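# Move mislabeled cartons from wall shelf to desk

## Task

On the wall shelf, cartons sit in a row and each should be above the shelf label bearing its part number. Every carton standing over a label with a different number must be carried to the desk. Correctly placed cartons must stay exactly where they were, neither moved nor rotated. Nothing may topple or be left leaning, or the task fails. A carton counts only if it stays put on its own, not while the robot is holding it. At the end, open the gripper and pull the robot away.

## Robot and tools

Robot: a Hello Robot Stretch 3 with one arm. It has a two-wheeled base (0.33 m long, 0.34 m wide), a lift that slides up a mast, and a telescoping arm that reaches out to the robot's RIGHT side. The gripper cannot move forward or back along the robot, so drive the base to shift it that way. Turns on the spot pivot around the point midway between the wheels, 0.05 m behind the front edge. With the arm retracted and wrist folded, turning sweeps a circle of radius 0.28 m; an unfolded, level wrist reaches past that circle. Each finger pad closes with only about 25 N here, so grip firmly but expect slipping on heavy items.

Frames: the base frame has its origin on the floor between the drive wheels, x forward, y left, z up. hand_pose is reported in this frame at the point where closed fingertips meet; with all wrist joints at zero its x axis points up, y back toward the mast, z toward the robot's rear. The odometry frame is the base frame as it was when the scene began.

execute_actions: argument actions is a list holding one action or nothing (empty list = just report state and images). One action may contain:
- base: exactly one of translate_m (metres, -1 to 1, an offset from the base's last reported position; positive drives forward) or rotate_rad (radians, -3.2 to 3.2, an offset; positive turns left/counter-clockwise seen from above). No sideways motion.
- joints: a dictionary of absolute targets by name: lift_m 0 to 1.1 (arm height on mast), arm_m 0 to 0.52 (extension), wrist_yaw_rad -1.345 to 4.42 (0 along the arm, positive swings toward the front, 3.0 folded over the base), wrist_pitch_rad -1.57 to 0.451 (0 level, negative tips fingertips down), wrist_roll_rad -2.911 to 2.911 (0 = fingers side by side, level), gripper_m -0.089 to 0.179 (larger = more open; actual fingertip gap is 0.007 m less than the value when almost shut, 0.025 m less when fully open, zero under 0.007), head_pan_rad -3.953 to 1.73 (0 forward, positive left, -1.57 looks along the arm), head_tilt_rad -1.53 to 0.419 (negative looks down). Done tolerances: 0.004 for lift, arm and gripper; 0.02 for yaw, roll, pan, tilt; 0.05 for pitch.
- contact_limits: only arm_m, an effort percentage 1 to 100 at which arm motion halts with contact_stop; smaller is gentler but too small stops immediately. It also caps the arm's holding force until the next action.
Base and joint motions begin together and may finish at different times; each action runs at most 15 s. Omitted joints may keep driving toward earlier targets without showing it. Unknown keys or out-of-range numbers reject the whole call. cameras picks which of head_camera, nav_camera, wrist_camera (or all) return images; omitted or null means all, [] means none. If a result reports a stop, later motion calls in the same reply are skipped.

wait: seconds 0 to 10; commands nothing and returns state and images. zoom_image: camera plus region [x0, y0, x1, y1] in pixels of that camera's latest full image, at most 504 by 504. finished_scene: scene number; ends the scene permanently once the last command is held, and reports success and the next task.

Result lines: base_status and joint_status tell how each commanded motion ended: done, off_target (stopped short and may still push), contact_stop, time_out, torque_fault. After the last three the old target is dropped. on_its_own covers uncommanded joints; "held at" is a target, not a position. A lift or arm that hits something firmly stops and goes slack until commanded again; a slack lift can sag under load or be pushed up by closing fingers on a surface. Base, wrist and head never stop on contact. A wrist servo pushing hard for several seconds goes limp for 10 s (torque_fault). motor_effort is percent of maximum, signed toward larger joint values, with the peak in brackets; readings carry notable bias and noise, and a rest effort outside its normal range hints at load or contact. Positive wheel effort pushes forward. lidar_m lists 12 distances in 30 degree sectors, first straight ahead then counter-clockwise (4th left, 7th behind, 10th right), in a plane 0.17 m above the floor, range 0.15 to 12 m, "-" for nothing; it misses glass, thin legs and tabletops, and the robot's own parts can block sectors 5, 6, 9, 10. wrist_depth_mm (45 to 1000) and head_depth_mm (280 to 4000, head image is sideways) are 7x7 grids of median depths from the top left. base_odometry uses wheel counts only; turned_by_wheels and turned_by_imu give turn since last result; base_tilt shows lean forward/right in degrees with a fixed offset of up to about 4.

Cameras: head_camera and nav_camera move with head pan/tilt; wrist_camera rides on the gripper. Calibration lines give K, distortion and T_world_to_cam mapping the base frame to the camera; expect small errors, larger for the wrist camera.

Speed: the base is fast (0.30 m/s, 1.9 rad/s) only when stowed: lift_m under 0.30, arm_m under 0.03, wrist_yaw_rad over 2.54; otherwise 0.10 m/s and 0.63 rad/s.

Gripping: command gripper_m smaller than the object's width to hold it; release by commanding at least 0.02 more than where contact began. Neither position nor done confirms a grasp; check images. Over-squeezing triggers a force reduction; send a new value to re-squeeze.

Cautions: fold or unfold the wrist only with lift_m 0.32 to 0.95, pitch -0.4, roll near 0; afterwards the lift may go down to 0.25. With yaw below -0.4 keep pitch at -0.5 or lower. Pushing on something rigid with the gripper above roughly 0.45 m can tip the robot, more so with raised contact limits or a repeated push. Never drive while holding or pressing on something fixed. If tilted, reverse the last move in small steps, pull the gripper free, and lower the lift to about 0.2. Avoid drops, knocks and hard pushes that could topple cartons; shorter robot motion time is better.

Each tool is called after "Call:" as name(argument=value, ...) on one line, values as JSON.

## Session

Call:
execute_actions(actions=[])

Scene clock: 0.00 s.
base_odometry: x=+0.000 y=+0.000 heading=+0.000 (m, m, rad; odometry frame)
turned_by_wheels: +0.000 (rad since the last result)
turned_by_imu: +0.000 (rad since the last result)
base_tilt: forward=+1.9 right=+0.9 (deg)
lidar_m: 1.91 2.30 1.89 2.13 2.06 1.47 1.60 2.26 2.41 2.42 2.10 1.89
head_depth_mm: 1785 1793 1769 1779 1760 1752 1735 / 1828 1847 1827 1843 1822 1796 1810 / 1903 1908 1889 1897 1883 1870 1882 / 1954 1981 1955 1964 1930 1927 1927 / 1989 2038 2025 2010 1996 1986 1975 / 1970 2108 2115 2057 2070 2059 2059 / 2010 2193 2154 2161 2154 2141 2130
base_status: not commanded
joint_positions: lift_m=+0.386 arm_m=-0.002 wrist_yaw_rad=+3.029 wrist_pitch_rad=-0.565 wrist_roll_rad=-0.016 gripper_m=+0.037 head_pan_rad=+0.020 head_tilt_rad=+0.010
joint_status: not commanded
motor_effort: left_wheel=+0 right_wheel=+0 lift_m=+30 arm_m=+0 wrist_yaw_rad=+0 wrist_pitch_rad=+6 wrist_roll_rad=+0 gripper_m=+1 head_pan_rad=+0 head_tilt_rad=+1 (%)
hand_pose: x=+0.0017 y=+0.0596 z=+0.3675 quat_wxyz=(+0.234, +0.684, +0.161, +0.672) (m; base frame)
wrist_depth_mm: - - - - - - - / - - - - - - - / 838 843 870 907 941 937 978 / 704 697 738 728 766 784 798 / 596 607 - 627 639 651 667 / 527 547 - 566 554 564 575 / 474 - - 485 496 496 505
pictures: head_camera (sideways: a quarter turn clockwise sets it upright), nav_camera (sideways: a quarter turn counterclockwise sets it upright), wrist_camera
Images, in order (width x height): head_camera 896x504, nav_camera 672x504, wrist_camera 644x364.

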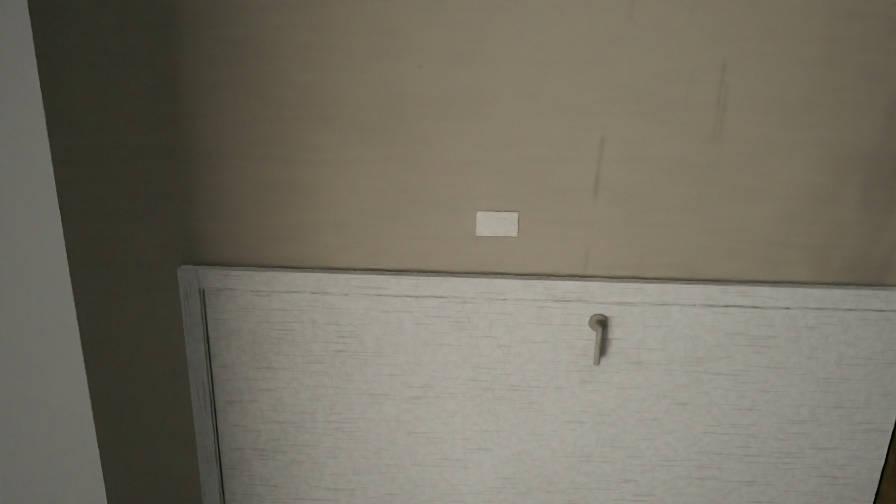

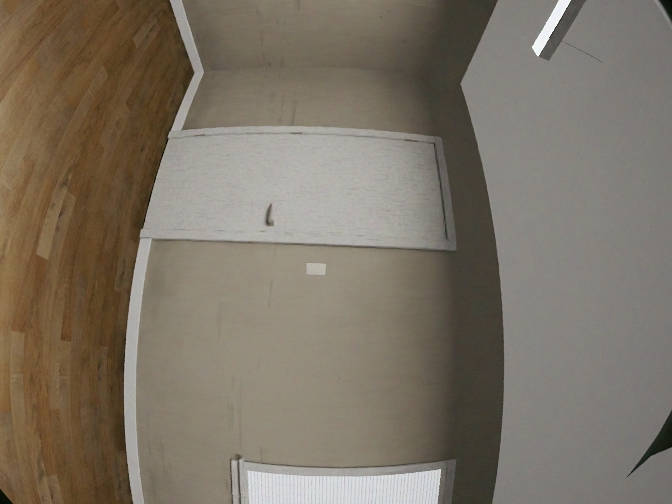

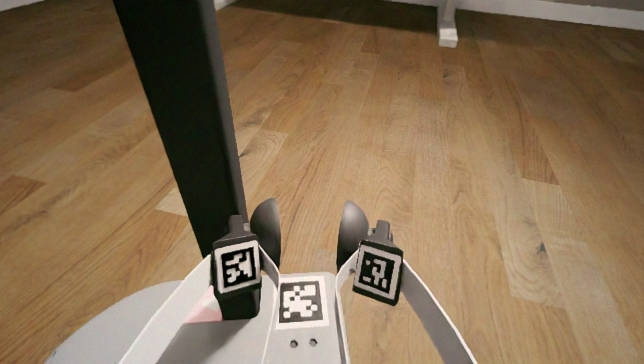

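Look around with the head.

Call:
execute_actions(actions=[{"joints":{"head_pan_rad":1.6,"head_tilt_rad":-0.3}}], cameras=["head_camera","nav_camera"])

Call:
execute_actions(actions=[{"joints":{"head_pan_rad":-1.6,"head_tilt_rad":-0.3}}], cameras=["head_camera","nav_camera"])

Call:
execute_actions(actions=[{"joints":{"head_pan_rad":-3.14,"head_tilt_rad":-0.3}}], cameras=["head_camera","nav_camera"])

Scene clock: 4.63 s.
base_odometry: x=+0.000 y=+0.000 heading=+0.000 (m, m, rad; odometry frame)
turned_by_wheels: +0.000 (rad since the last result)
turned_by_imu: -0.001 (rad since the last result)
base_tilt: forward=+1.9 right=+0.8 (deg)
lidar_m: 1.90 2.30 1.89 2.13 2.05 1.47 1.61 2.26 2.41 2.42 2.10 1.89
head_depth_mm: 1980 2058 2157 2119 2389 2071 1629 / 2062 2167 2230 2087 2446 2095 1616 / 2111 2184 2320 2083 2507 2059 1615 / 2166 2268 2391 2246 2630 2053 1611 / 2262 2360 2490 2220 2652 2036 1590 / 2331 2467 2584 2639 2626 2043 1599 / 2412 2549 2706 2864 2751 2015 1575
base_status: not commanded
joint_positions: lift_m=+0.386 arm_m=-0.002 wrist_yaw_rad=+3.029 wrist_pitch_rad=-0.565 wrist_roll_rad=-0.016 gripper_m=+0.037 head_pan_rad=+1.593 head_tilt_rad=-0.296
joint_status: all done
motor_effort: left_wheel=+0(0) right_wheel=+0(0) lift_m=+29(30) arm_m=+0(0) wrist_yaw_rad=+0(0) wrist_pitch_rad=+7(7) wrist_roll_rad=+0(1) gripper_m=+1(0) head_pan_rad=+4(48) head_tilt_rad=-1(21) (%)
hand_pose: x=+0.0017 y=+0.0596 z=+0.3675 quat_wxyz=(+0.234, +0.684, +0.161, +0.672) (m; base frame)
wrist_depth_mm: - - - - - - - / - - - - - - - / 828 857 903 884 923 965 986 / 684 714 745 739 759 773 805 / 590 601 - 627 658 645 674 / 520 536 - 558 560 570 572 / 478 - - - 485 498 505
pictures: head_camera (sideways: a quarter turn clockwise sets it upright), nav_camera (sideways: a quarter turn counterclockwise sets it upright)
camera_calibration (this result's frames):
head_camera: T_world_to_cam=[[0.0341126, -0.261857, -0.964504, 1.26949], [-0.999284, -0.0247621, -0.0286199, 0.0496573], [-0.0163888, 0.964789, -0.262514, 0.303378], [0, 0, 0, 1]] pos_world=[0.0112881, 0.0409591, 1.30549]
nav_camera: T_world_to_cam=[[-0.0398095, 0.254377, 0.966286, -1.21646], [0.999131, -0.00177802, 0.0416308, -0.00834829], [0.012308, 0.967104, -0.254085, 0.292538], [0, 0, 0, 1]] pos_world=[-0.0436862, 0.0265091, 1.25012]
Images, in order (width x height): head_camera 896x504, nav_camera 672x504.

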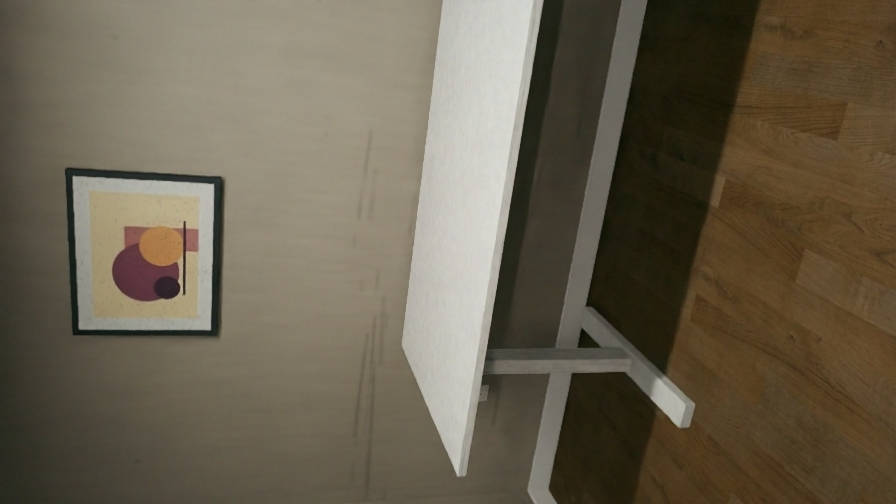

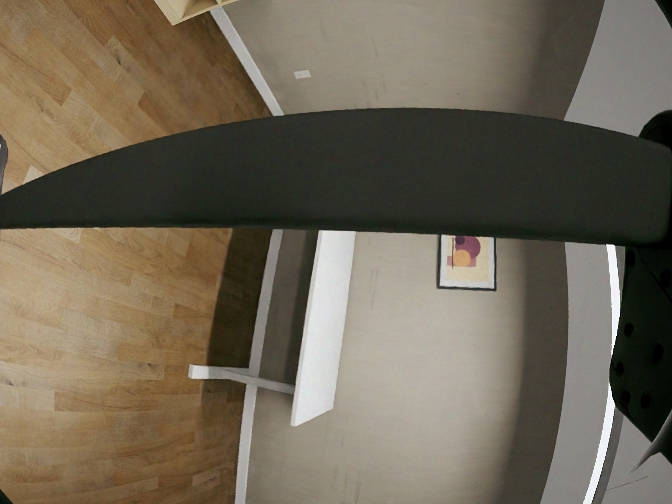

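Scene clock: 6.73 s.
base_odometry: x=+0.000 y=+0.000 heading=+0.000 (m, m, rad; odometry frame)
turned_by_wheels: +0.000 (rad since the last result)
turned_by_imu: +0.000 (rad since the last result)
base_tilt: forward=+2.0 right=+1.0 (deg)
lidar_m: 1.90 2.29 1.89 2.13 2.05 1.47 1.61 2.26 2.41 2.43 2.10 1.89
head_depth_mm: 2070 2142 2231 2166 2456 2093 1640 / 2110 2212 2325 2191 2507 2087 1632 / 2185 2247 2393 2502 2533 2092 1610 / 2223 2346 2468 2600 2694 2066 1610 / 2285 2407 2496 2661 2725 2050 1612 / 2370 2488 2600 2751 2777 2034 1580 / 2416 2554 2677 2858 2782 2009 1595
base_status: not commanded
joint_positions: lift_m=+0.386 arm_m=-0.002 wrist_yaw_rad=+3.029 wrist_pitch_rad=-0.565 wrist_roll_rad=-0.016 gripper_m=+0.037 head_pan_rad=-1.593 head_tilt_rad=-0.296
joint_status: all done
motor_effort: left_wheel=+0(0) right_wheel=+0(1) lift_m=+30(30) arm_m=+0(1) wrist_yaw_rad=-1(0) wrist_pitch_rad=+6(6) wrist_roll_rad=+0(0) gripper_m=+0(0) head_pan_rad=-4(49) head_tilt_rad=-2(1) (%)
hand_pose: x=+0.0017 y=+0.0596 z=+0.3675 quat_wxyz=(+0.234, +0.684, +0.161, +0.672) (m; base frame)
wrist_depth_mm: - - - - - - - / - - - - - - - / 829 876 907 901 929 946 985 / 700 710 741 744 757 773 811 / 596 608 - 632 647 645 661 / 514 548 - 569 568 566 583 / 474 - - - 491 502 506
pictures: head_camera (sideways: a quarter turn clockwise sets it upright), nav_camera (sideways: a quarter turn counterclockwise sets it upright)
camera_calibration (this result's frames):
head_camera: T_world_to_cam=[[-0.0225751, 0.26328, -0.964455, 1.26977], [0.999407, -0.0191448, -0.0286194, 0.0374646], [-0.0259992, -0.96453, -0.262692, 0.303667], [0, 0, 0, 1]] pos_world=[-0.000881976, -0.0406924, 1.30548]
nav_camera: T_world_to_cam=[[0.028595, -0.256057, 0.966239, -1.21682], [-0.998089, 0.0456502, 0.0416351, 0.00382914], [-0.05477, -0.965583, -0.254263, 0.293179], [0, 0, 0, 1]] pos_world=[0.0546741, -0.0286606, 1.25012]
Images, in order (width x height): head_camera 896x504, nav_camera 672x504.

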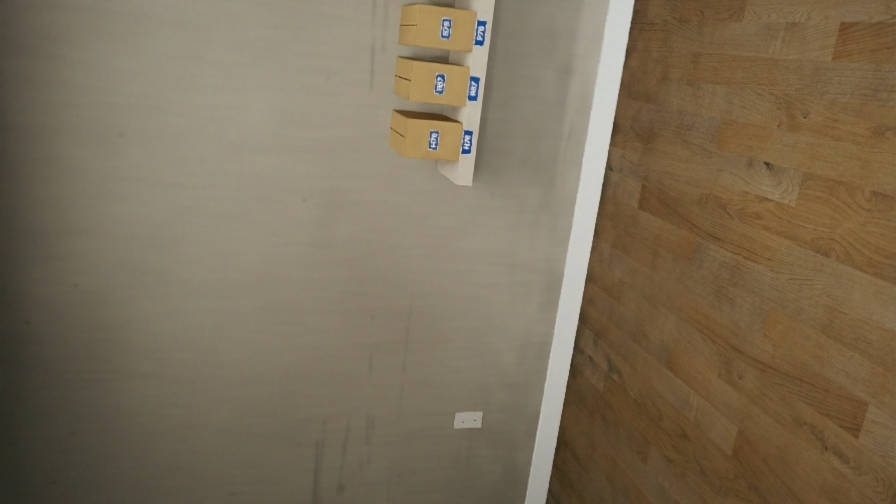

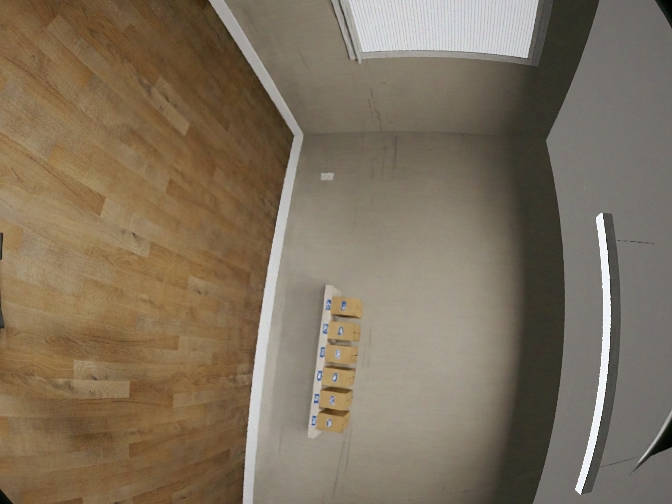

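Scene clock: 8.07 s.
base_odometry: x=+0.000 y=+0.000 heading=+0.000 (m, m, rad; odometry frame)
turned_by_wheels: +0.000 (rad since the last result)
turned_by_imu: +0.000 (rad since the last result)
base_tilt: forward=+1.9 right=+0.8 (deg)
lidar_m: 1.90 2.29 1.88 2.14 2.05 1.48 1.61 2.26 2.41 2.43 2.10 1.89
head_depth_mm: 1571 1641 1718 1809 1730 1745 1626 / 1624 1694 1773 1856 1812 1731 1618 / 1675 1748 1829 1936 1829 1812 1628 / 1720 1801 1894 1983 1889 1846 1615 / 1799 1886 1961 2053 2173 1943 1612 / 1864 1946 2042 2136 2292 2026 1598 / 1909 2031 2128 2231 2363 2031 1590
base_status: not commanded
joint_positions: lift_m=+0.386 arm_m=-0.002 wrist_yaw_rad=+3.029 wrist_pitch_rad=-0.565 wrist_roll_rad=-0.016 gripper_m=+0.037 head_pan_rad=-3.133 head_tilt_rad=-0.296
joint_status: all done
motor_effort: left_wheel=+0(1) right_wheel=+1(0) lift_m=+29(29) arm_m=+0(0) wrist_yaw_rad=-1(0) wrist_pitch_rad=+7(7) wrist_roll_rad=+0(1) gripper_m=-1(0) head_pan_rad=-4(48) head_tilt_rad=-2(4) (%)
hand_pose: x=+0.0017 y=+0.0596 z=+0.3675 quat_wxyz=(+0.234, +0.684, +0.161, +0.672) (m; base frame)
wrist_depth_mm: - - - - - - - / - - - - - - - / 826 852 875 890 934 966 975 / 707 709 733 738 752 781 801 / 591 599 - 625 649 648 666 / 522 547 - 565 563 552 579 / 470 - - - 483 491 513
pictures: head_camera (sideways: a quarter turn clockwise sets it upright), nav_camera (sideways: a quarter turn counterclockwise sets it upright)
camera_calibration (this result's frames):
head_camera: T_world_to_cam=[[0.262489, 0.0306715, -0.964448, 1.26802], [0.0116388, -0.999523, -0.0286193, 0.0434898], [-0.964865, -0.00371277, -0.26272, 0.309432], [0, 0, 0, 1]] pos_world=[-0.0347881, 0.00572569, 1.30548]
nav_camera: T_world_to_cam=[[-0.255084, -0.0364662, 0.966231, -1.21507], [0.0148942, 0.999022, 0.0416358, -0.002351], [-0.966804, 0.0250119, -0.254291, 0.298779], [0, 0, 0, 1]] pos_world=[-0.0210497, -0.0494335, 1.25012]
Images, in order (width x height): head_camera 896x504, nav_camera 672x504.

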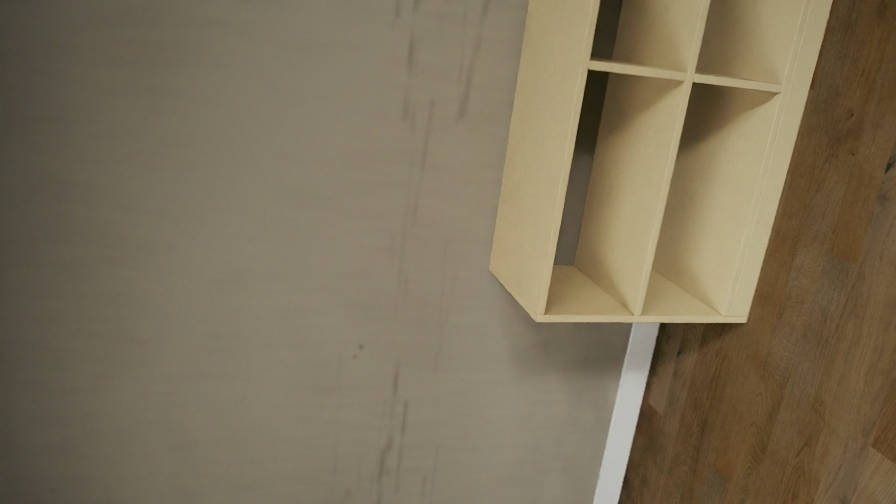

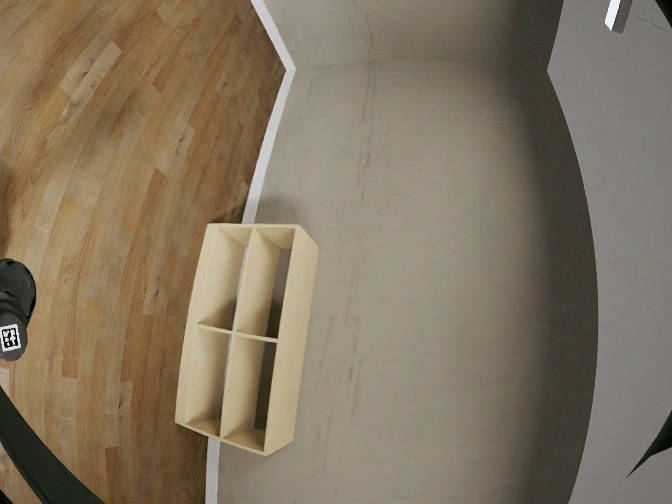

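Call:
execute_actions(actions=[{"base":{"rotate_rad":-1.92},"joints":{"head_pan_rad":0,"head_tilt_rad":-0.3,"lift_m":0.28}}], cameras=[])

Call:
execute_actions(actions=[{"base":{"translate_m":1.0},"joints":{"head_tilt_rad":-0.45}}], cameras=["head_camera","nav_camera"])

Scene clock: 18.93 s.
base_odometry: x=+0.000 y=+0.000 heading=-1.920 (m, m, rad; odometry frame)
turned_by_wheels: -1.920 (rad since the last result)
turned_by_imu: -1.941 (rad since the last result)
base_tilt: forward=+2.0 right=+0.8 (deg)
lidar_m: 2.41 2.51 1.97 1.89 1.97 2.42 1.89 2.14 1.57 1.85 1.61 2.51
head_depth_mm: 2131 2272 2354 2500 2575 2078 1635 / 2144 2263 2334 2375 2595 2077 1615 / 2116 2241 2344 2216 2595 2078 1623 / 2109 2222 2339 2218 2578 2072 1603 / 2110 2219 2339 2231 2588 2052 1597 / 2127 2211 2321 2402 2538 2029 1593 / 2094 2208 2296 2433 2545 2009 1583
base_status: done
joint_positions: lift_m=+0.281 arm_m=-0.002 wrist_yaw_rad=+3.029 wrist_pitch_rad=-0.565 wrist_roll_rad=-0.016 gripper_m=+0.037 head_pan_rad=-0.007 head_tilt_rad=-0.297
joint_status: all done
motor_effort: left_wheel=+4(17) right_wheel=-2(9) lift_m=+12(27) arm_m=+0(0) wrist_yaw_rad=-1(0) wrist_pitch_rad=+6(7) wrist_roll_rad=+1(1) gripper_m=-1(1) head_pan_rad=+2(45) head_tilt_rad=-2(1) (%)
hand_pose: x=+0.0017 y=+0.0596 z=+0.2619 quat_wxyz=(+0.234, +0.684, +0.161, +0.672) (m; base frame)
wrist_depth_mm: - - - - - - - / 823 844 893 899 931 973 - / 662 675 690 692 727 764 771 / 549 554 590 589 609 620 638 / 478 504 - - 514 516 524 / - - - - 436 449 456 / - - - - 385 392 399
pictures: none
No camera images: the call's "cameras" was empty. Leave "cameras" out to get every camera's image.

Scene clock: 24.03 s.
base_odometry: x=-0.342 y=-0.940 heading=-1.920 (m, m, rad; odometry frame)
turned_by_wheels: +0.000 (rad since the last result)
turned_by_imu: +0.003 (rad since the last result)
base_tilt: forward=+2.0 right=+0.8 (deg)
lidar_m: 1.42 1.47 1.96 1.89 1.97 2.68 2.88 2.13 1.76 1.52 1.93 1.47
head_depth_mm: 1213 1308 1397 1289 1664 1731 1419 / 1205 1306 1392 1288 1662 1735 1410 / 1200 1295 1395 1266 1650 1726 1421 / 1207 1295 1401 1252 1652 1720 1413 / 1202 1298 1380 1263 1662 1723 1403 / 1209 1290 1393 1279 1647 1696 1398 / 1196 1287 1386 1271 1648 1692 1387
base_status: done
joint_positions: lift_m=+0.281 arm_m=-0.002 wrist_yaw_rad=+3.029 wrist_pitch_rad=-0.565 wrist_roll_rad=-0.016 gripper_m=+0.037 head_pan_rad=-0.007 head_tilt_rad=-0.445
joint_status: all done
motor_effort: left_wheel=+3(14) right_wheel=-2(6) lift_m=+12(13) arm_m=-1(0) wrist_yaw_rad=+0(0) wrist_pitch_rad=+7(6) wrist_roll_rad=+0(1) gripper_m=-1(0) head_pan_rad=+3(4) head_tilt_rad=-2(12) (%)
hand_pose: x=+0.0017 y=+0.0596 z=+0.2619 quat_wxyz=(+0.234, +0.684, +0.161, +0.672) (m; base frame)
wrist_depth_mm: - - - - - - - / 835 835 898 910 939 979 - / 649 669 709 722 744 750 765 / 550 552 586 587 599 608 624 / 471 500 - - 514 512 522 / - - - - 443 449 453 / - - - - 387 396 401
pictures: head_camera (sideways: a quarter turn clockwise sets it upright), nav_camera (sideways: a quarter turn counterclockwise sets it upright)
camera_calibration (this result's frames):
head_camera: T_world_to_cam=[[-0.40316, -0.0255541, -0.914772, 1.20723], [-0.0000892731, 0.999611, -0.0278848, 0.0425996], [0.915129, -0.0111604, -0.403006, 0.480536], [0, 0, 0, 1]] pos_world=[0.0469592, -0.00637032, 1.29919]
nav_camera: T_world_to_cam=[[0.396194, 0.0314625, 0.917628, -1.15559], [-0.0242071, -0.998707, 0.0446941, -0.00608559], [0.917848, -0.0399206, -0.39492, 0.470304], [0, 0, 0, 1]] pos_world=[0.026023, 0.0490548, 1.2464]
Images, in order (width x height): head_camera 896x504, nav_camera 672x504.

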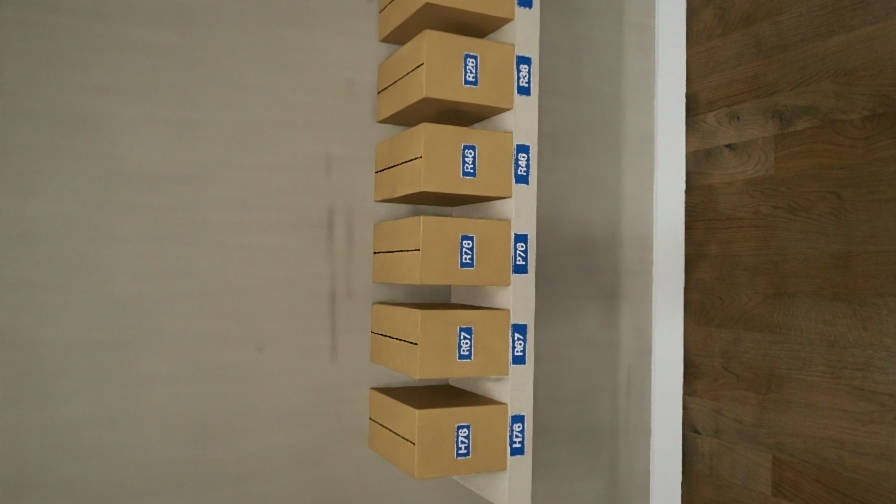

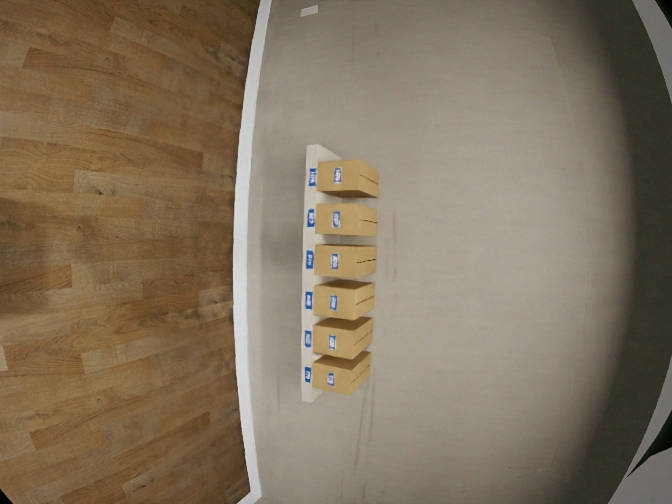

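Call:
zoom_image(camera="head_camera", region=[400, 0, 600, 300])

Call:
zoom_image(camera="head_camera", region=[400, 220, 600, 504])

Call:
execute_actions(actions=[{"joints":{"head_pan_rad":-0.3}}], cameras=["head_camera"])

Call:
zoom_image(camera="head_camera", region=[400, 50, 620, 350])

Region (400, 0, 600, 300) of head_camera's 896x504 image, scaled by 1.680, with more detail than that image has.

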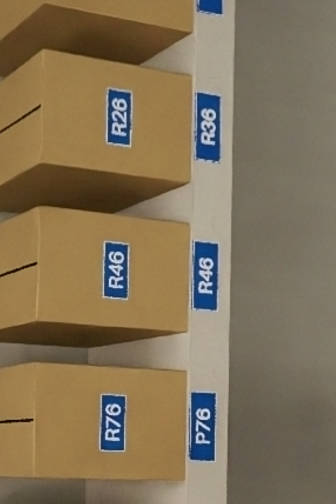

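Region (400, 220, 600, 504) of head_camera's 896x504 image, scaled by 1.775, with more detail than that image has; it fills the left 355 columns of this view, and the rest is white.

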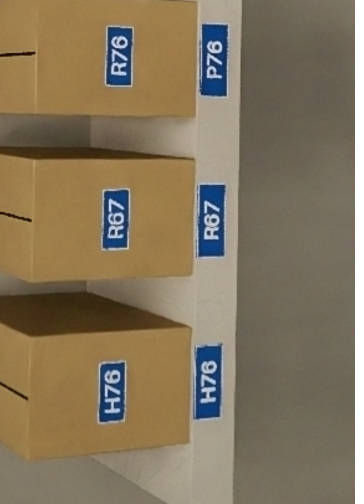

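Scene clock: 27.47 s.
base_odometry: x=-0.342 y=-0.940 heading=-1.920 (m, m, rad; odometry frame)
turned_by_wheels: +0.000 (rad since the last result)
turned_by_imu: -0.001 (rad since the last result)
base_tilt: forward=+2.1 right=+0.8 (deg)
lidar_m: 1.42 1.47 1.96 1.89 1.96 2.67 2.88 2.13 1.76 1.51 1.94 1.46
head_depth_mm: 1393 1505 1637 1805 1990 1743 1427 / 1347 1455 1575 1713 1909 1743 1429 / 1304 1409 1505 1358 1823 1730 1415 / 1271 1365 1472 1333 1744 1729 1412 / 1236 1325 1421 1292 1684 1715 1401 / 1198 1284 1377 1258 1629 1706 1394 / 1170 1248 1341 1228 1569 1646 1387
base_status: not commanded
joint_positions: lift_m=+0.281 arm_m=-0.002 wrist_yaw_rad=+3.029 wrist_pitch_rad=-0.565 wrist_roll_rad=-0.016 gripper_m=+0.037 head_pan_rad=-0.293 head_tilt_rad=-0.445
joint_status: all done
motor_effort: left_wheel=+3(3) right_wheel=-2(2) lift_m=+12(12) arm_m=+0(0) wrist_yaw_rad=+0(0) wrist_pitch_rad=+7(7) wrist_roll_rad=+0(0) gripper_m=+0(0) head_pan_rad=-4(31) head_tilt_rad=-2(2) (%)
hand_pose: x=+0.0017 y=+0.0596 z=+0.2619 quat_wxyz=(+0.234, +0.684, +0.161, +0.672) (m; base frame)
wrist_depth_mm: - - - - - - - / 806 841 899 916 914 977 - / 666 674 710 714 726 745 771 / 550 555 584 585 589 610 627 / 478 506 - - 515 520 529 / - - - - 443 449 454 / - - - - 387 397 401
pictures: head_camera (sideways: a quarter turn clockwise sets it upright)
camera_calibration (this result's frames):
head_camera: T_world_to_cam=[[-0.394009, 0.0891513, -0.914773, 1.20717], [0.281749, 0.959083, -0.0278848, 0.0408803], [0.874857, -0.268723, -0.403006, 0.480781], [0, 0, 0, 1]] pos_world=[0.0435055, -0.0176319, 1.29919]
Images, in order (width x height): head_camera 896x504.

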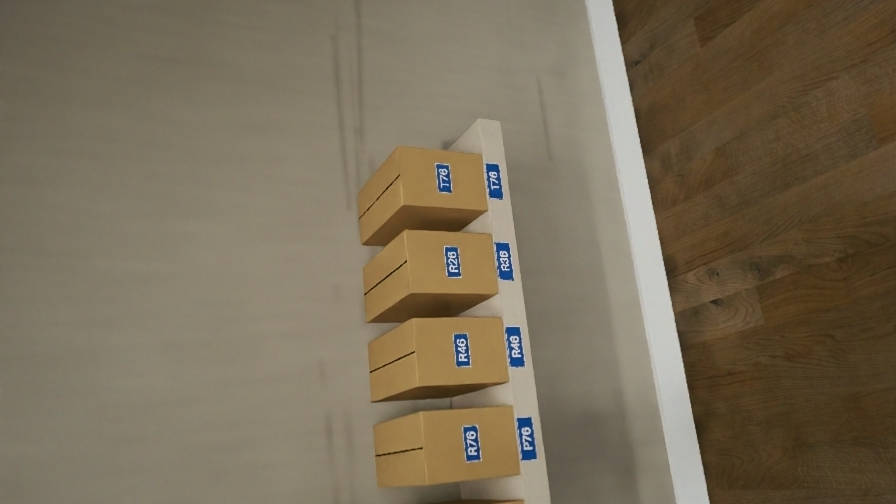

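Region (400, 50, 620, 350) of head_camera's 896x504 image, scaled by 1.680, with more detail than that image has; it fills the left 370 columns of this view, and the rest is white.

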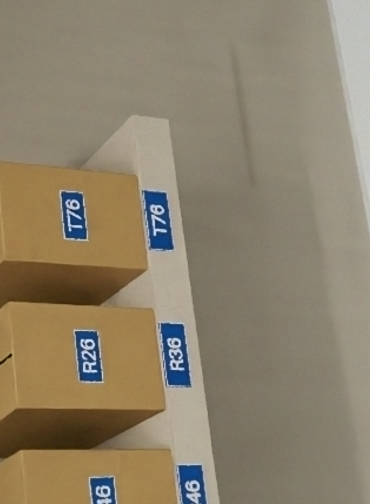

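Call:
execute_actions(actions=[{"base":{"translate_m":0.55}}], cameras=[])

Call:
execute_actions(actions=[{"base":{"rotate_rad":1.571},"joints":{"head_pan_rad":-1.57,"head_tilt_rad":-0.7,"lift_m":0.8,"wrist_pitch_rad":-0.4}}], cameras=[])

Call:
execute_actions(actions=[{"joints":{"wrist_yaw_rad":0,"gripper_m":0.179}}], cameras=[])

Call:
execute_actions(actions=[{"joints":{"wrist_pitch_rad":0,"wrist_roll_rad":0}}])

Scene clock: 40.70 s.
base_odometry: x=-0.530 y=-1.457 heading=-1.920 (m, m, rad; odometry frame)
turned_by_wheels: +0.000 (rad since the last result)
turned_by_imu: +0.001 (rad since the last result)
base_tilt: forward=+1.9 right=+0.8 (deg)
lidar_m: 0.87 0.91 1.25 1.89 1.96 2.70 3.40 2.10 1.73 1.86 1.23 0.90
head_depth_mm: 836 899 984 1064 877 930 1426 / 811 877 950 1016 835 887 1383 / 785 848 919 989 847 860 1337 / 765 819 883 957 805 810 1302 / 743 800 862 931 867 804 1254 / 724 774 835 900 795 749 1186 / 706 751 809 870 859 781 1150
base_status: done
joint_positions: lift_m=+0.281 arm_m=-0.002 wrist_yaw_rad=+3.029 wrist_pitch_rad=-0.565 wrist_roll_rad=-0.016 gripper_m=+0.037 head_pan_rad=-0.293 head_tilt_rad=-0.445
joint_status: not commanded
motor_effort: left_wheel=+2(14) right_wheel=-2(6) lift_m=+13(13) arm_m=+0(0) wrist_yaw_rad=-1(0) wrist_pitch_rad=+7(6) wrist_roll_rad=+1(1) gripper_m=+1(1) head_pan_rad=-4(5) head_tilt_rad=-4(3) (%)
hand_pose: x=+0.0017 y=+0.0596 z=+0.2619 quat_wxyz=(+0.234, +0.684, +0.161, +0.672) (m; base frame)
wrist_depth_mm: - - - - - - 898 / 818 837 884 912 948 964 889 / 654 674 686 714 721 748 774 / 542 563 581 589 592 613 629 / 475 505 - - 506 526 524 / - - - - 436 453 449 / - - - - 383 399 398
pictures: none
No camera images: the call's "cameras" was empty. Leave "cameras" out to get every camera's image.

Scene clock: 46.27 s.
base_odometry: x=-0.530 y=-1.457 heading=-0.349 (m, m, rad; odometry frame)
turned_by_wheels: +1.571 (rad since the last result)
turned_by_imu: +1.589 (rad since the last result)
base_tilt: forward=+2.0 right=+0.8 (deg)
lidar_m: 1.89 1.96 2.69 3.41 2.10 1.73 1.86 1.23 0.90 0.87 0.91 1.25
head_depth_mm: 742 833 916 791 872 1397 - / 743 830 905 789 865 1397 - / 746 828 907 784 881 1397 - / 744 829 904 782 872 1402 1266 / 747 832 904 782 870 1397 - / 745 830 908 782 873 1392 1232 / 743 832 890 793 873 1383 1212
base_status: done
joint_positions: lift_m=+0.799 arm_m=-0.002 wrist_yaw_rad=+3.029 wrist_pitch_rad=-0.418 wrist_roll_rad=-0.016 gripper_m=+0.037 head_pan_rad=-1.563 head_tilt_rad=-0.691
joint_status: all done
motor_effort: left_wheel=-3(11) right_wheel=+3(10) lift_m=+45(47) arm_m=+0(0) wrist_yaw_rad=+0(0) wrist_pitch_rad=+9(11) wrist_roll_rad=+1(0) gripper_m=-1(0) head_pan_rad=-4(48) head_tilt_rad=-4(20) (%)
hand_pose: x=+0.0040 y=+0.0804 z=+0.8120 quat_wxyz=(+0.185, +0.693, +0.109, +0.688) (m; base frame)
wrist_depth_mm: - - - - - - - / - - - - - - - / - - - - - - - / - - - - - - - / - - - - - - - / - - - - - - - / 950 931 935 971 980 976 -
pictures: none
No camera images: the call's "cameras" was empty. Leave "cameras" out to get every camera's image.

Scene clock: 48.80 s.
base_odometry: x=-0.530 y=-1.457 heading=-0.349 (m, m, rad; odometry frame)
turned_by_wheels: +0.000 (rad since the last result)
turned_by_imu: +0.000 (rad since the last result)
base_tilt: forward=+2.0 right=+0.7 (deg)
lidar_m: 1.88 1.96 2.70 3.41 2.10 1.73 1.86 1.23 0.90 0.87 0.91 1.25
head_depth_mm: 745 832 917 792 875 1410 - / 743 828 903 791 870 1401 - / 747 831 907 786 883 1393 - / 745 831 905 783 872 1406 - / 744 831 906 784 874 1384 1201 / 745 829 907 785 872 1391 1211 / 747 831 890 795 872 1388 1210
base_status: not commanded
joint_positions: lift_m=+0.799 arm_m=-0.002 wrist_yaw_rad=+0.003 wrist_pitch_rad=-0.418 wrist_roll_rad=-0.016 gripper_m=+0.134 head_pan_rad=-1.563 head_tilt_rad=-0.691
joint_status: gripper_m off_target (ended at +0.134, target +0.179); the others done
motor_effort: left_wheel=-3(3) right_wheel=+3(3) lift_m=+46(45) arm_m=+0(0) wrist_yaw_rad=-2(0) wrist_pitch_rad=+10(9) wrist_roll_rad=+0(0) gripper_m=+100(100) head_pan_rad=-5(4) head_tilt_rad=-4(3) (%)
hand_pose: x=-0.0208 y=-0.3671 z=+0.8120 quat_wxyz=(+0.698, +0.149, -0.686, -0.145) (m; base frame)
wrist_depth_mm: 575 558 556 562 569 563 564 / 381 389 383 404 423 434 438 / 661 421 410 412 417 410 399 / 472 458 452 457 460 452 448 / 875 838 864 846 848 488 487 / 925 - - 956 968 924 969 / 911 918 944 975 958 987 -
pictures: none
No camera images: the call's "cameras" was empty. Leave "cameras" out to get every camera's image.

Scene clock: 49.80 s.
base_odometry: x=-0.530 y=-1.457 heading=-0.349 (m, m, rad; odometry frame)
turned_by_wheels: +0.000 (rad since the last result)
turned_by_imu: +0.000 (rad since the last result)
base_tilt: forward=+2.0 right=+0.8 (deg)
lidar_m: 1.88 1.97 2.70 3.40 2.10 1.73 1.86 1.23 0.90 0.87 0.91 1.25
head_depth_mm: 742 828 919 794 871 1404 - / 744 830 907 791 868 1397 - / 743 829 908 786 881 1408 - / 744 834 906 785 874 - - / 747 832 904 785 871 1396 1212 / 743 832 907 784 1089 1402 1203 / 745 827 891 797 875 1387 1199
base_status: not commanded
joint_positions: lift_m=+0.799 arm_m=-0.002 wrist_yaw_rad=+0.003 wrist_pitch_rad=-0.021 wrist_roll_rad=-0.007 gripper_m=+0.172 head_pan_rad=-1.563 head_tilt_rad=-0.691
joint_status: all done
on_its_own: gripper_m moved +0.038 toward your old target +0.179
motor_effort: left_wheel=-3(3) right_wheel=+4(3) lift_m=+46(46) arm_m=-1(0) wrist_yaw_rad=-2(2) wrist_pitch_rad=+11(13) wrist_roll_rad=+5(5) gripper_m=+100(100) head_pan_rad=-4(4) head_tilt_rad=-4(4) (%)
hand_pose: x=-0.0207 y=-0.3983 z=+0.9084 quat_wxyz=(+0.710, +0.009, -0.704, -0.007) (m; base frame)
wrist_depth_mm: 591 578 585 592 586 586 589 / 600 598 601 601 599 604 608 / 619 617 620 630 624 622 624 / 644 630 638 630 642 643 648 / 656 456 403 445 462 477 447 / 674 423 414 418 421 - 409 / 432 429 426 432 440 436 435
pictures: head_camera (sideways: a quarter turn clockwise sets it upright), nav_camera (sideways: a quarter turn counterclockwise sets it upright), wrist_camera
camera_calibration (this result's frames):
head_camera: T_world_to_cam=[[-0.0331737, 0.613635, -0.788892, 1.04082], [0.999449, 0.0214686, -0.0253286, 0.033166], [0.00139389, -0.789298, -0.614009, 0.760649], [0, 0, 0, 1]] pos_world=[0.000319848, -0.0390164, 1.28898]
nav_camera: T_world_to_cam=[[0.0389855, -0.60749, 0.79337, -0.991364], [-0.998867, -0.00199398, 0.0475566, -0.00385198], [-0.0273082, -0.794325, -0.606879, 0.751855], [0, 0, 0, 1]] pos_world=[0.055333, -0.0050349, 1.24299]
wrist_camera: T_world_to_cam=[[-0.998988, 0.0331307, 0.0304284, -0.0382376], [-0.0234222, 0.194408, -0.980641, 0.995746], [-0.0384048, -0.980361, -0.193435, -0.0505583], [0, 0, 0, 1]] pos_world=[-0.016818, -0.241879, 0.967853]
Images, in order (width x height): head_camera 896x504, nav_camera 672x504, wrist_camera 644x364.

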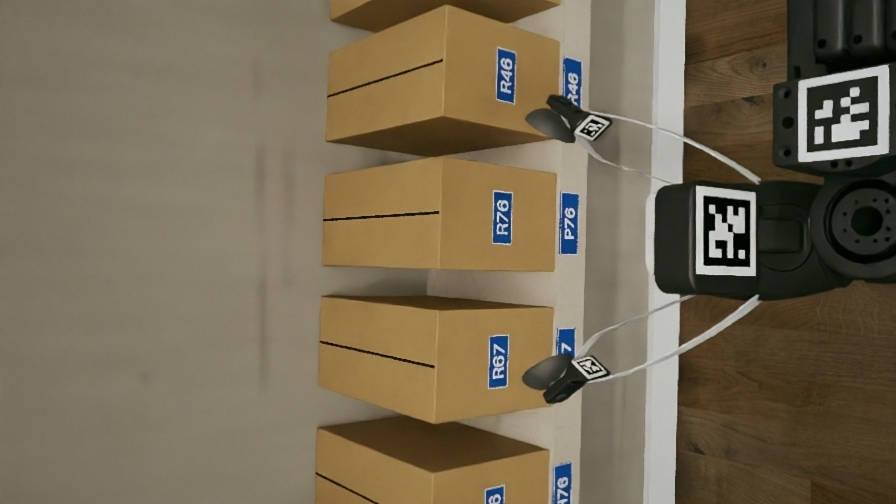

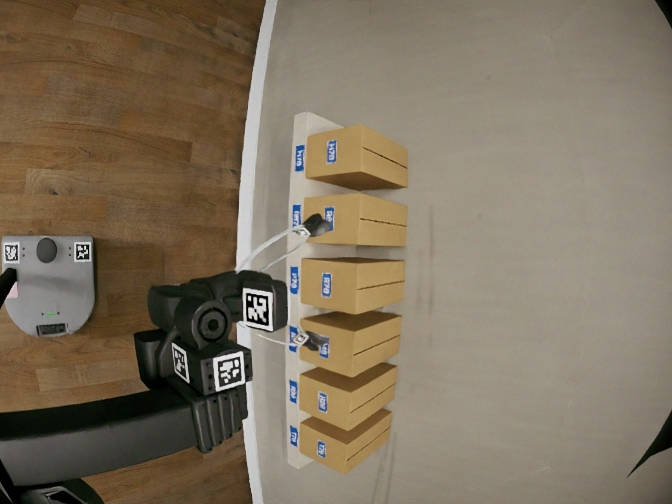

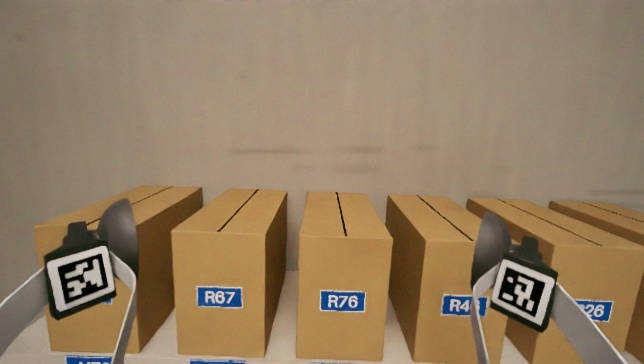

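Call:
execute_actions(actions=[{"base":{"translate_m":-0.035},"joints":{"lift_m":1.1,"wrist_pitch_rad":-1.2,"gripper_m":0.15}}], cameras=[])

Call:
execute_actions(actions=[{"joints":{"arm_m":0.5,"head_tilt_rad":-0.5}}], cameras=["head_camera","wrist_camera"])

Scene clock: 68.53 s.
base_odometry: x=-0.563 y=-1.445 heading=-0.349 (m, m, rad; odometry frame)
turned_by_wheels: +0.000 (rad since the last result)
turned_by_imu: -0.001 (rad since the last result)
base_tilt: forward=+2.0 right=+0.7 (deg)
lidar_m: 1.92 2.00 2.75 3.63 2.08 1.70 1.82 1.23 0.90 0.87 0.91 1.25
head_depth_mm: - - - - - 1364 1224 / - - - - - - 1205 / - - - - - - 1199 / 763 831 - - - - 1194 / 745 830 905 803 851 1366 1215 / 744 831 892 773 859 1337 1213 / 748 832 906 823 876 1380 1208
base_status: done
joint_positions: lift_m=+1.099 arm_m=-0.002 wrist_yaw_rad=+0.003 wrist_pitch_rad=-1.201 wrist_roll_rad=-0.007 gripper_m=+0.150 head_pan_rad=-1.563 head_tilt_rad=-0.691
joint_status: all done
motor_effort: left_wheel=-3(10) right_wheel=+4(4) lift_m=+46(44) arm_m=+0(0) wrist_yaw_rad=-2(2) wrist_pitch_rad=+0(11) wrist_roll_rad=+5(5) gripper_m=+0(100) head_pan_rad=-4(5) head_tilt_rad=-4(4) (%)
hand_pose: x=-0.0214 y=-0.2127 z=+0.9903 quat_wxyz=(+0.586, +0.402, -0.580, -0.398) (m; base frame)
wrist_depth_mm: - - 620 592 586 591 581 / - - - - - - - / - - - - - - - / - - - - - - - / - - - - - - - / - - - - - - - / - - - - - - -
pictures: none
No camera images: the call's "cameras" was empty. Leave "cameras" out to get every camera's image.

Scene clock: 73.40 s.
base_odometry: x=-0.563 y=-1.445 heading=-0.349 (m, m, rad; odometry frame)
turned_by_wheels: +0.000 (rad since the last result)
turned_by_imu: -0.001 (rad since the last result)
base_tilt: forward=+1.9 right=+0.9 (deg)
lidar_m: 1.92 2.00 2.75 3.62 2.08 1.70 1.83 1.23 0.90 0.87 0.91 1.25
head_depth_mm: - 791 862 932 807 831 1293 / 715 794 864 920 768 818 1302 / - 799 864 936 829 833 1301 / 722 783 873 915 764 817 1303 / 731 789 863 929 834 834 1298 / 731 793 864 921 755 812 1289 / 731 788 863 921 807 833 1301
base_status: not commanded
joint_positions: lift_m=+1.099 arm_m=+0.500 wrist_yaw_rad=+0.001 wrist_pitch_rad=-1.202 wrist_roll_rad=-0.005 gripper_m=+0.150 head_pan_rad=-1.563 head_tilt_rad=-0.507
joint_status: all done
motor_effort: left_wheel=-2(3) right_wheel=+4(4) lift_m=+45(45) arm_m=+4(4) wrist_yaw_rad=-1(2) wrist_pitch_rad=+1(1) wrist_roll_rad=+4(5) gripper_m=+0(1) head_pan_rad=-5(4) head_tilt_rad=+4(18) (%)
hand_pose: x=-0.0215 y=-0.7145 z=+0.9902 quat_wxyz=(+0.585, +0.401, -0.581, -0.399) (m; base frame)
wrist_depth_mm: 255 248 244 238 234 230 226 / 342 334 323 313 304 299 292 / 341 342 350 349 361 358 358 / 334 331 333 340 344 349 348 / 328 323 328 327 336 339 339 / 313 311 318 315 327 - 330 / - - - 313 - 380 323
pictures: head_camera (sideways: a quarter turn clockwise sets it upright), wrist_camera
camera_calibration (this result's frames):
head_camera: T_world_to_cam=[[-0.0318504, 0.458682, -0.88803, 1.17008], [0.999491, 0.0163652, -0.0273952, 0.0358626], [0.00196711, -0.88845, -0.458969, 0.558929], [0, 0, 0, 1]] pos_world=[0.000323658, -0.040699, 1.29658]
wrist_camera: T_world_to_cam=[[-0.998918, -0.0129327, 0.0446646, -0.0781046], [-0.0213241, 0.980994, -0.192864, 0.91937], [-0.0413214, -0.193607, -0.980208, 0.996461], [0, 0, 0, 1]] pos_world=[-0.0172402, -0.709984, 1.15754]
Images, in order (width x height): head_camera 896x504, wrist_camera 644x364.

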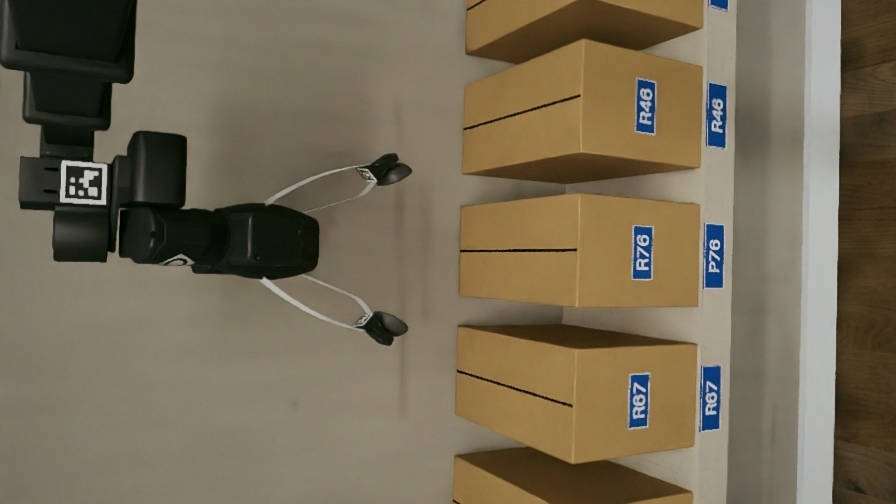

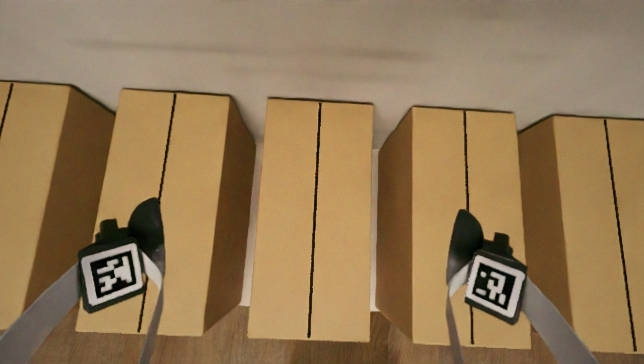

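Call:
execute_actions(actions=[{"joints":{"arm_m":0.52,"lift_m":0.96}}], cameras=["head_camera","wrist_camera"])

Scene clock: 81.63 s.
base_odometry: x=-0.563 y=-1.445 heading=-0.349 (m, m, rad; odometry frame)
turned_by_wheels: +0.000 (rad since the last result)
turned_by_imu: -0.001 (rad since the last result)
base_tilt: forward=+1.8 right=+0.9 (deg)
lidar_m: 1.92 2.00 2.76 3.41 2.08 1.70 1.82 1.22 0.90 0.87 0.91 1.25
head_depth_mm: 730 794 842 - 769 833 1305 / 729 790 - 920 767 819 1293 / 730 784 887 924 826 832 1291 / 731 790 853 935 760 814 1306 / 729 788 863 920 836 833 1297 / 730 794 863 921 755 813 1303 / 728 789 865 920 807 828 1293
base_status: not commanded
joint_positions: lift_m=+0.961 arm_m=+0.517 wrist_yaw_rad=+0.001 wrist_pitch_rad=-1.202 wrist_roll_rad=-0.005 gripper_m=+0.150 head_pan_rad=-1.563 head_tilt_rad=-0.507
joint_status: all done
joint sent to its limit — the command would take arm_m past its upper limit, so that joint was sent only as far as its limit.
motor_effort: left_wheel=-3(2) right_wheel=+4(4) lift_m=+13(43) arm_m=+4(3) wrist_yaw_rad=-1(0) wrist_pitch_rad=+1(1) wrist_roll_rad=+4(4) gripper_m=+0(1) head_pan_rad=-4(5) head_tilt_rad=+3(3) (%)
hand_pose: x=-0.0215 y=-0.7321 z=+0.8517 quat_wxyz=(+0.585, +0.401, -0.581, -0.399) (m; base frame)
wrist_depth_mm: 207 211 215 213 209 206 202 / 203 205 242 210 242 217 218 / 196 200 205 203 247 210 211 / 191 193 198 197 239 203 205 / 185 210 190 191 195 198 199 / 180 216 184 185 189 - 193 / 174 185 180 179 183 184 186
pictures: head_camera (sideways: a quarter turn clockwise sets it upright), wrist_camera
camera_calibration (this result's frames):
head_camera: T_world_to_cam=[[-0.0318505, 0.45868, -0.888031, 1.17008], [0.999491, 0.0163653, -0.0273953, 0.0358626], [0.00196723, -0.888451, -0.458967, 0.558926], [0, 0, 0, 1]] pos_world=[0.000323663, -0.040699, 1.29658]
wrist_camera: T_world_to_cam=[[-0.998918, -0.0129391, 0.0446628, -0.0721497], [-0.0213239, 0.981022, -0.192719, 0.909848], [-0.0413216, -0.193463, -0.980237, 0.857419], [0, 0, 0, 1]] pos_world=[-0.0172402, -0.727636, 1.01904]
Images, in order (width x height): head_camera 896x504, wrist_camera 644x364.

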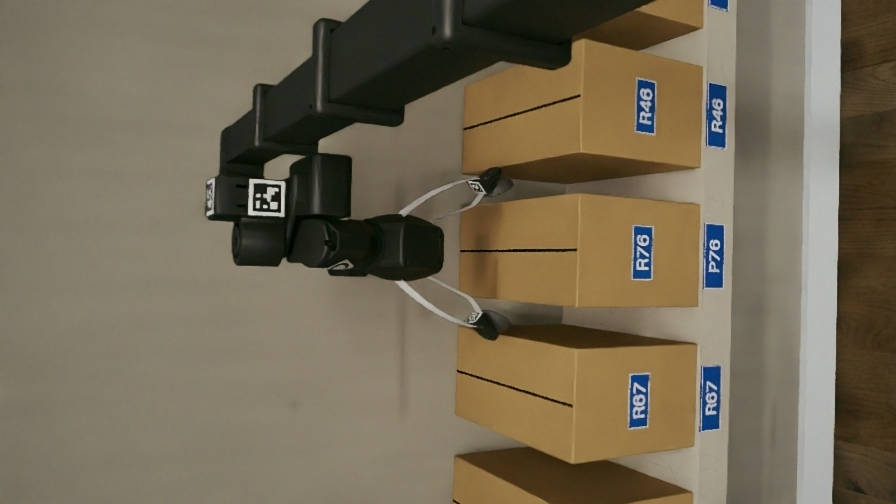

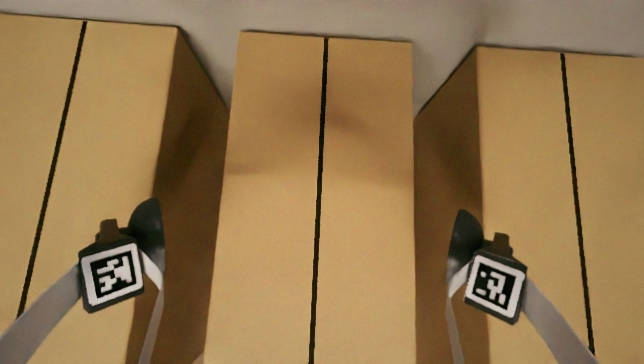

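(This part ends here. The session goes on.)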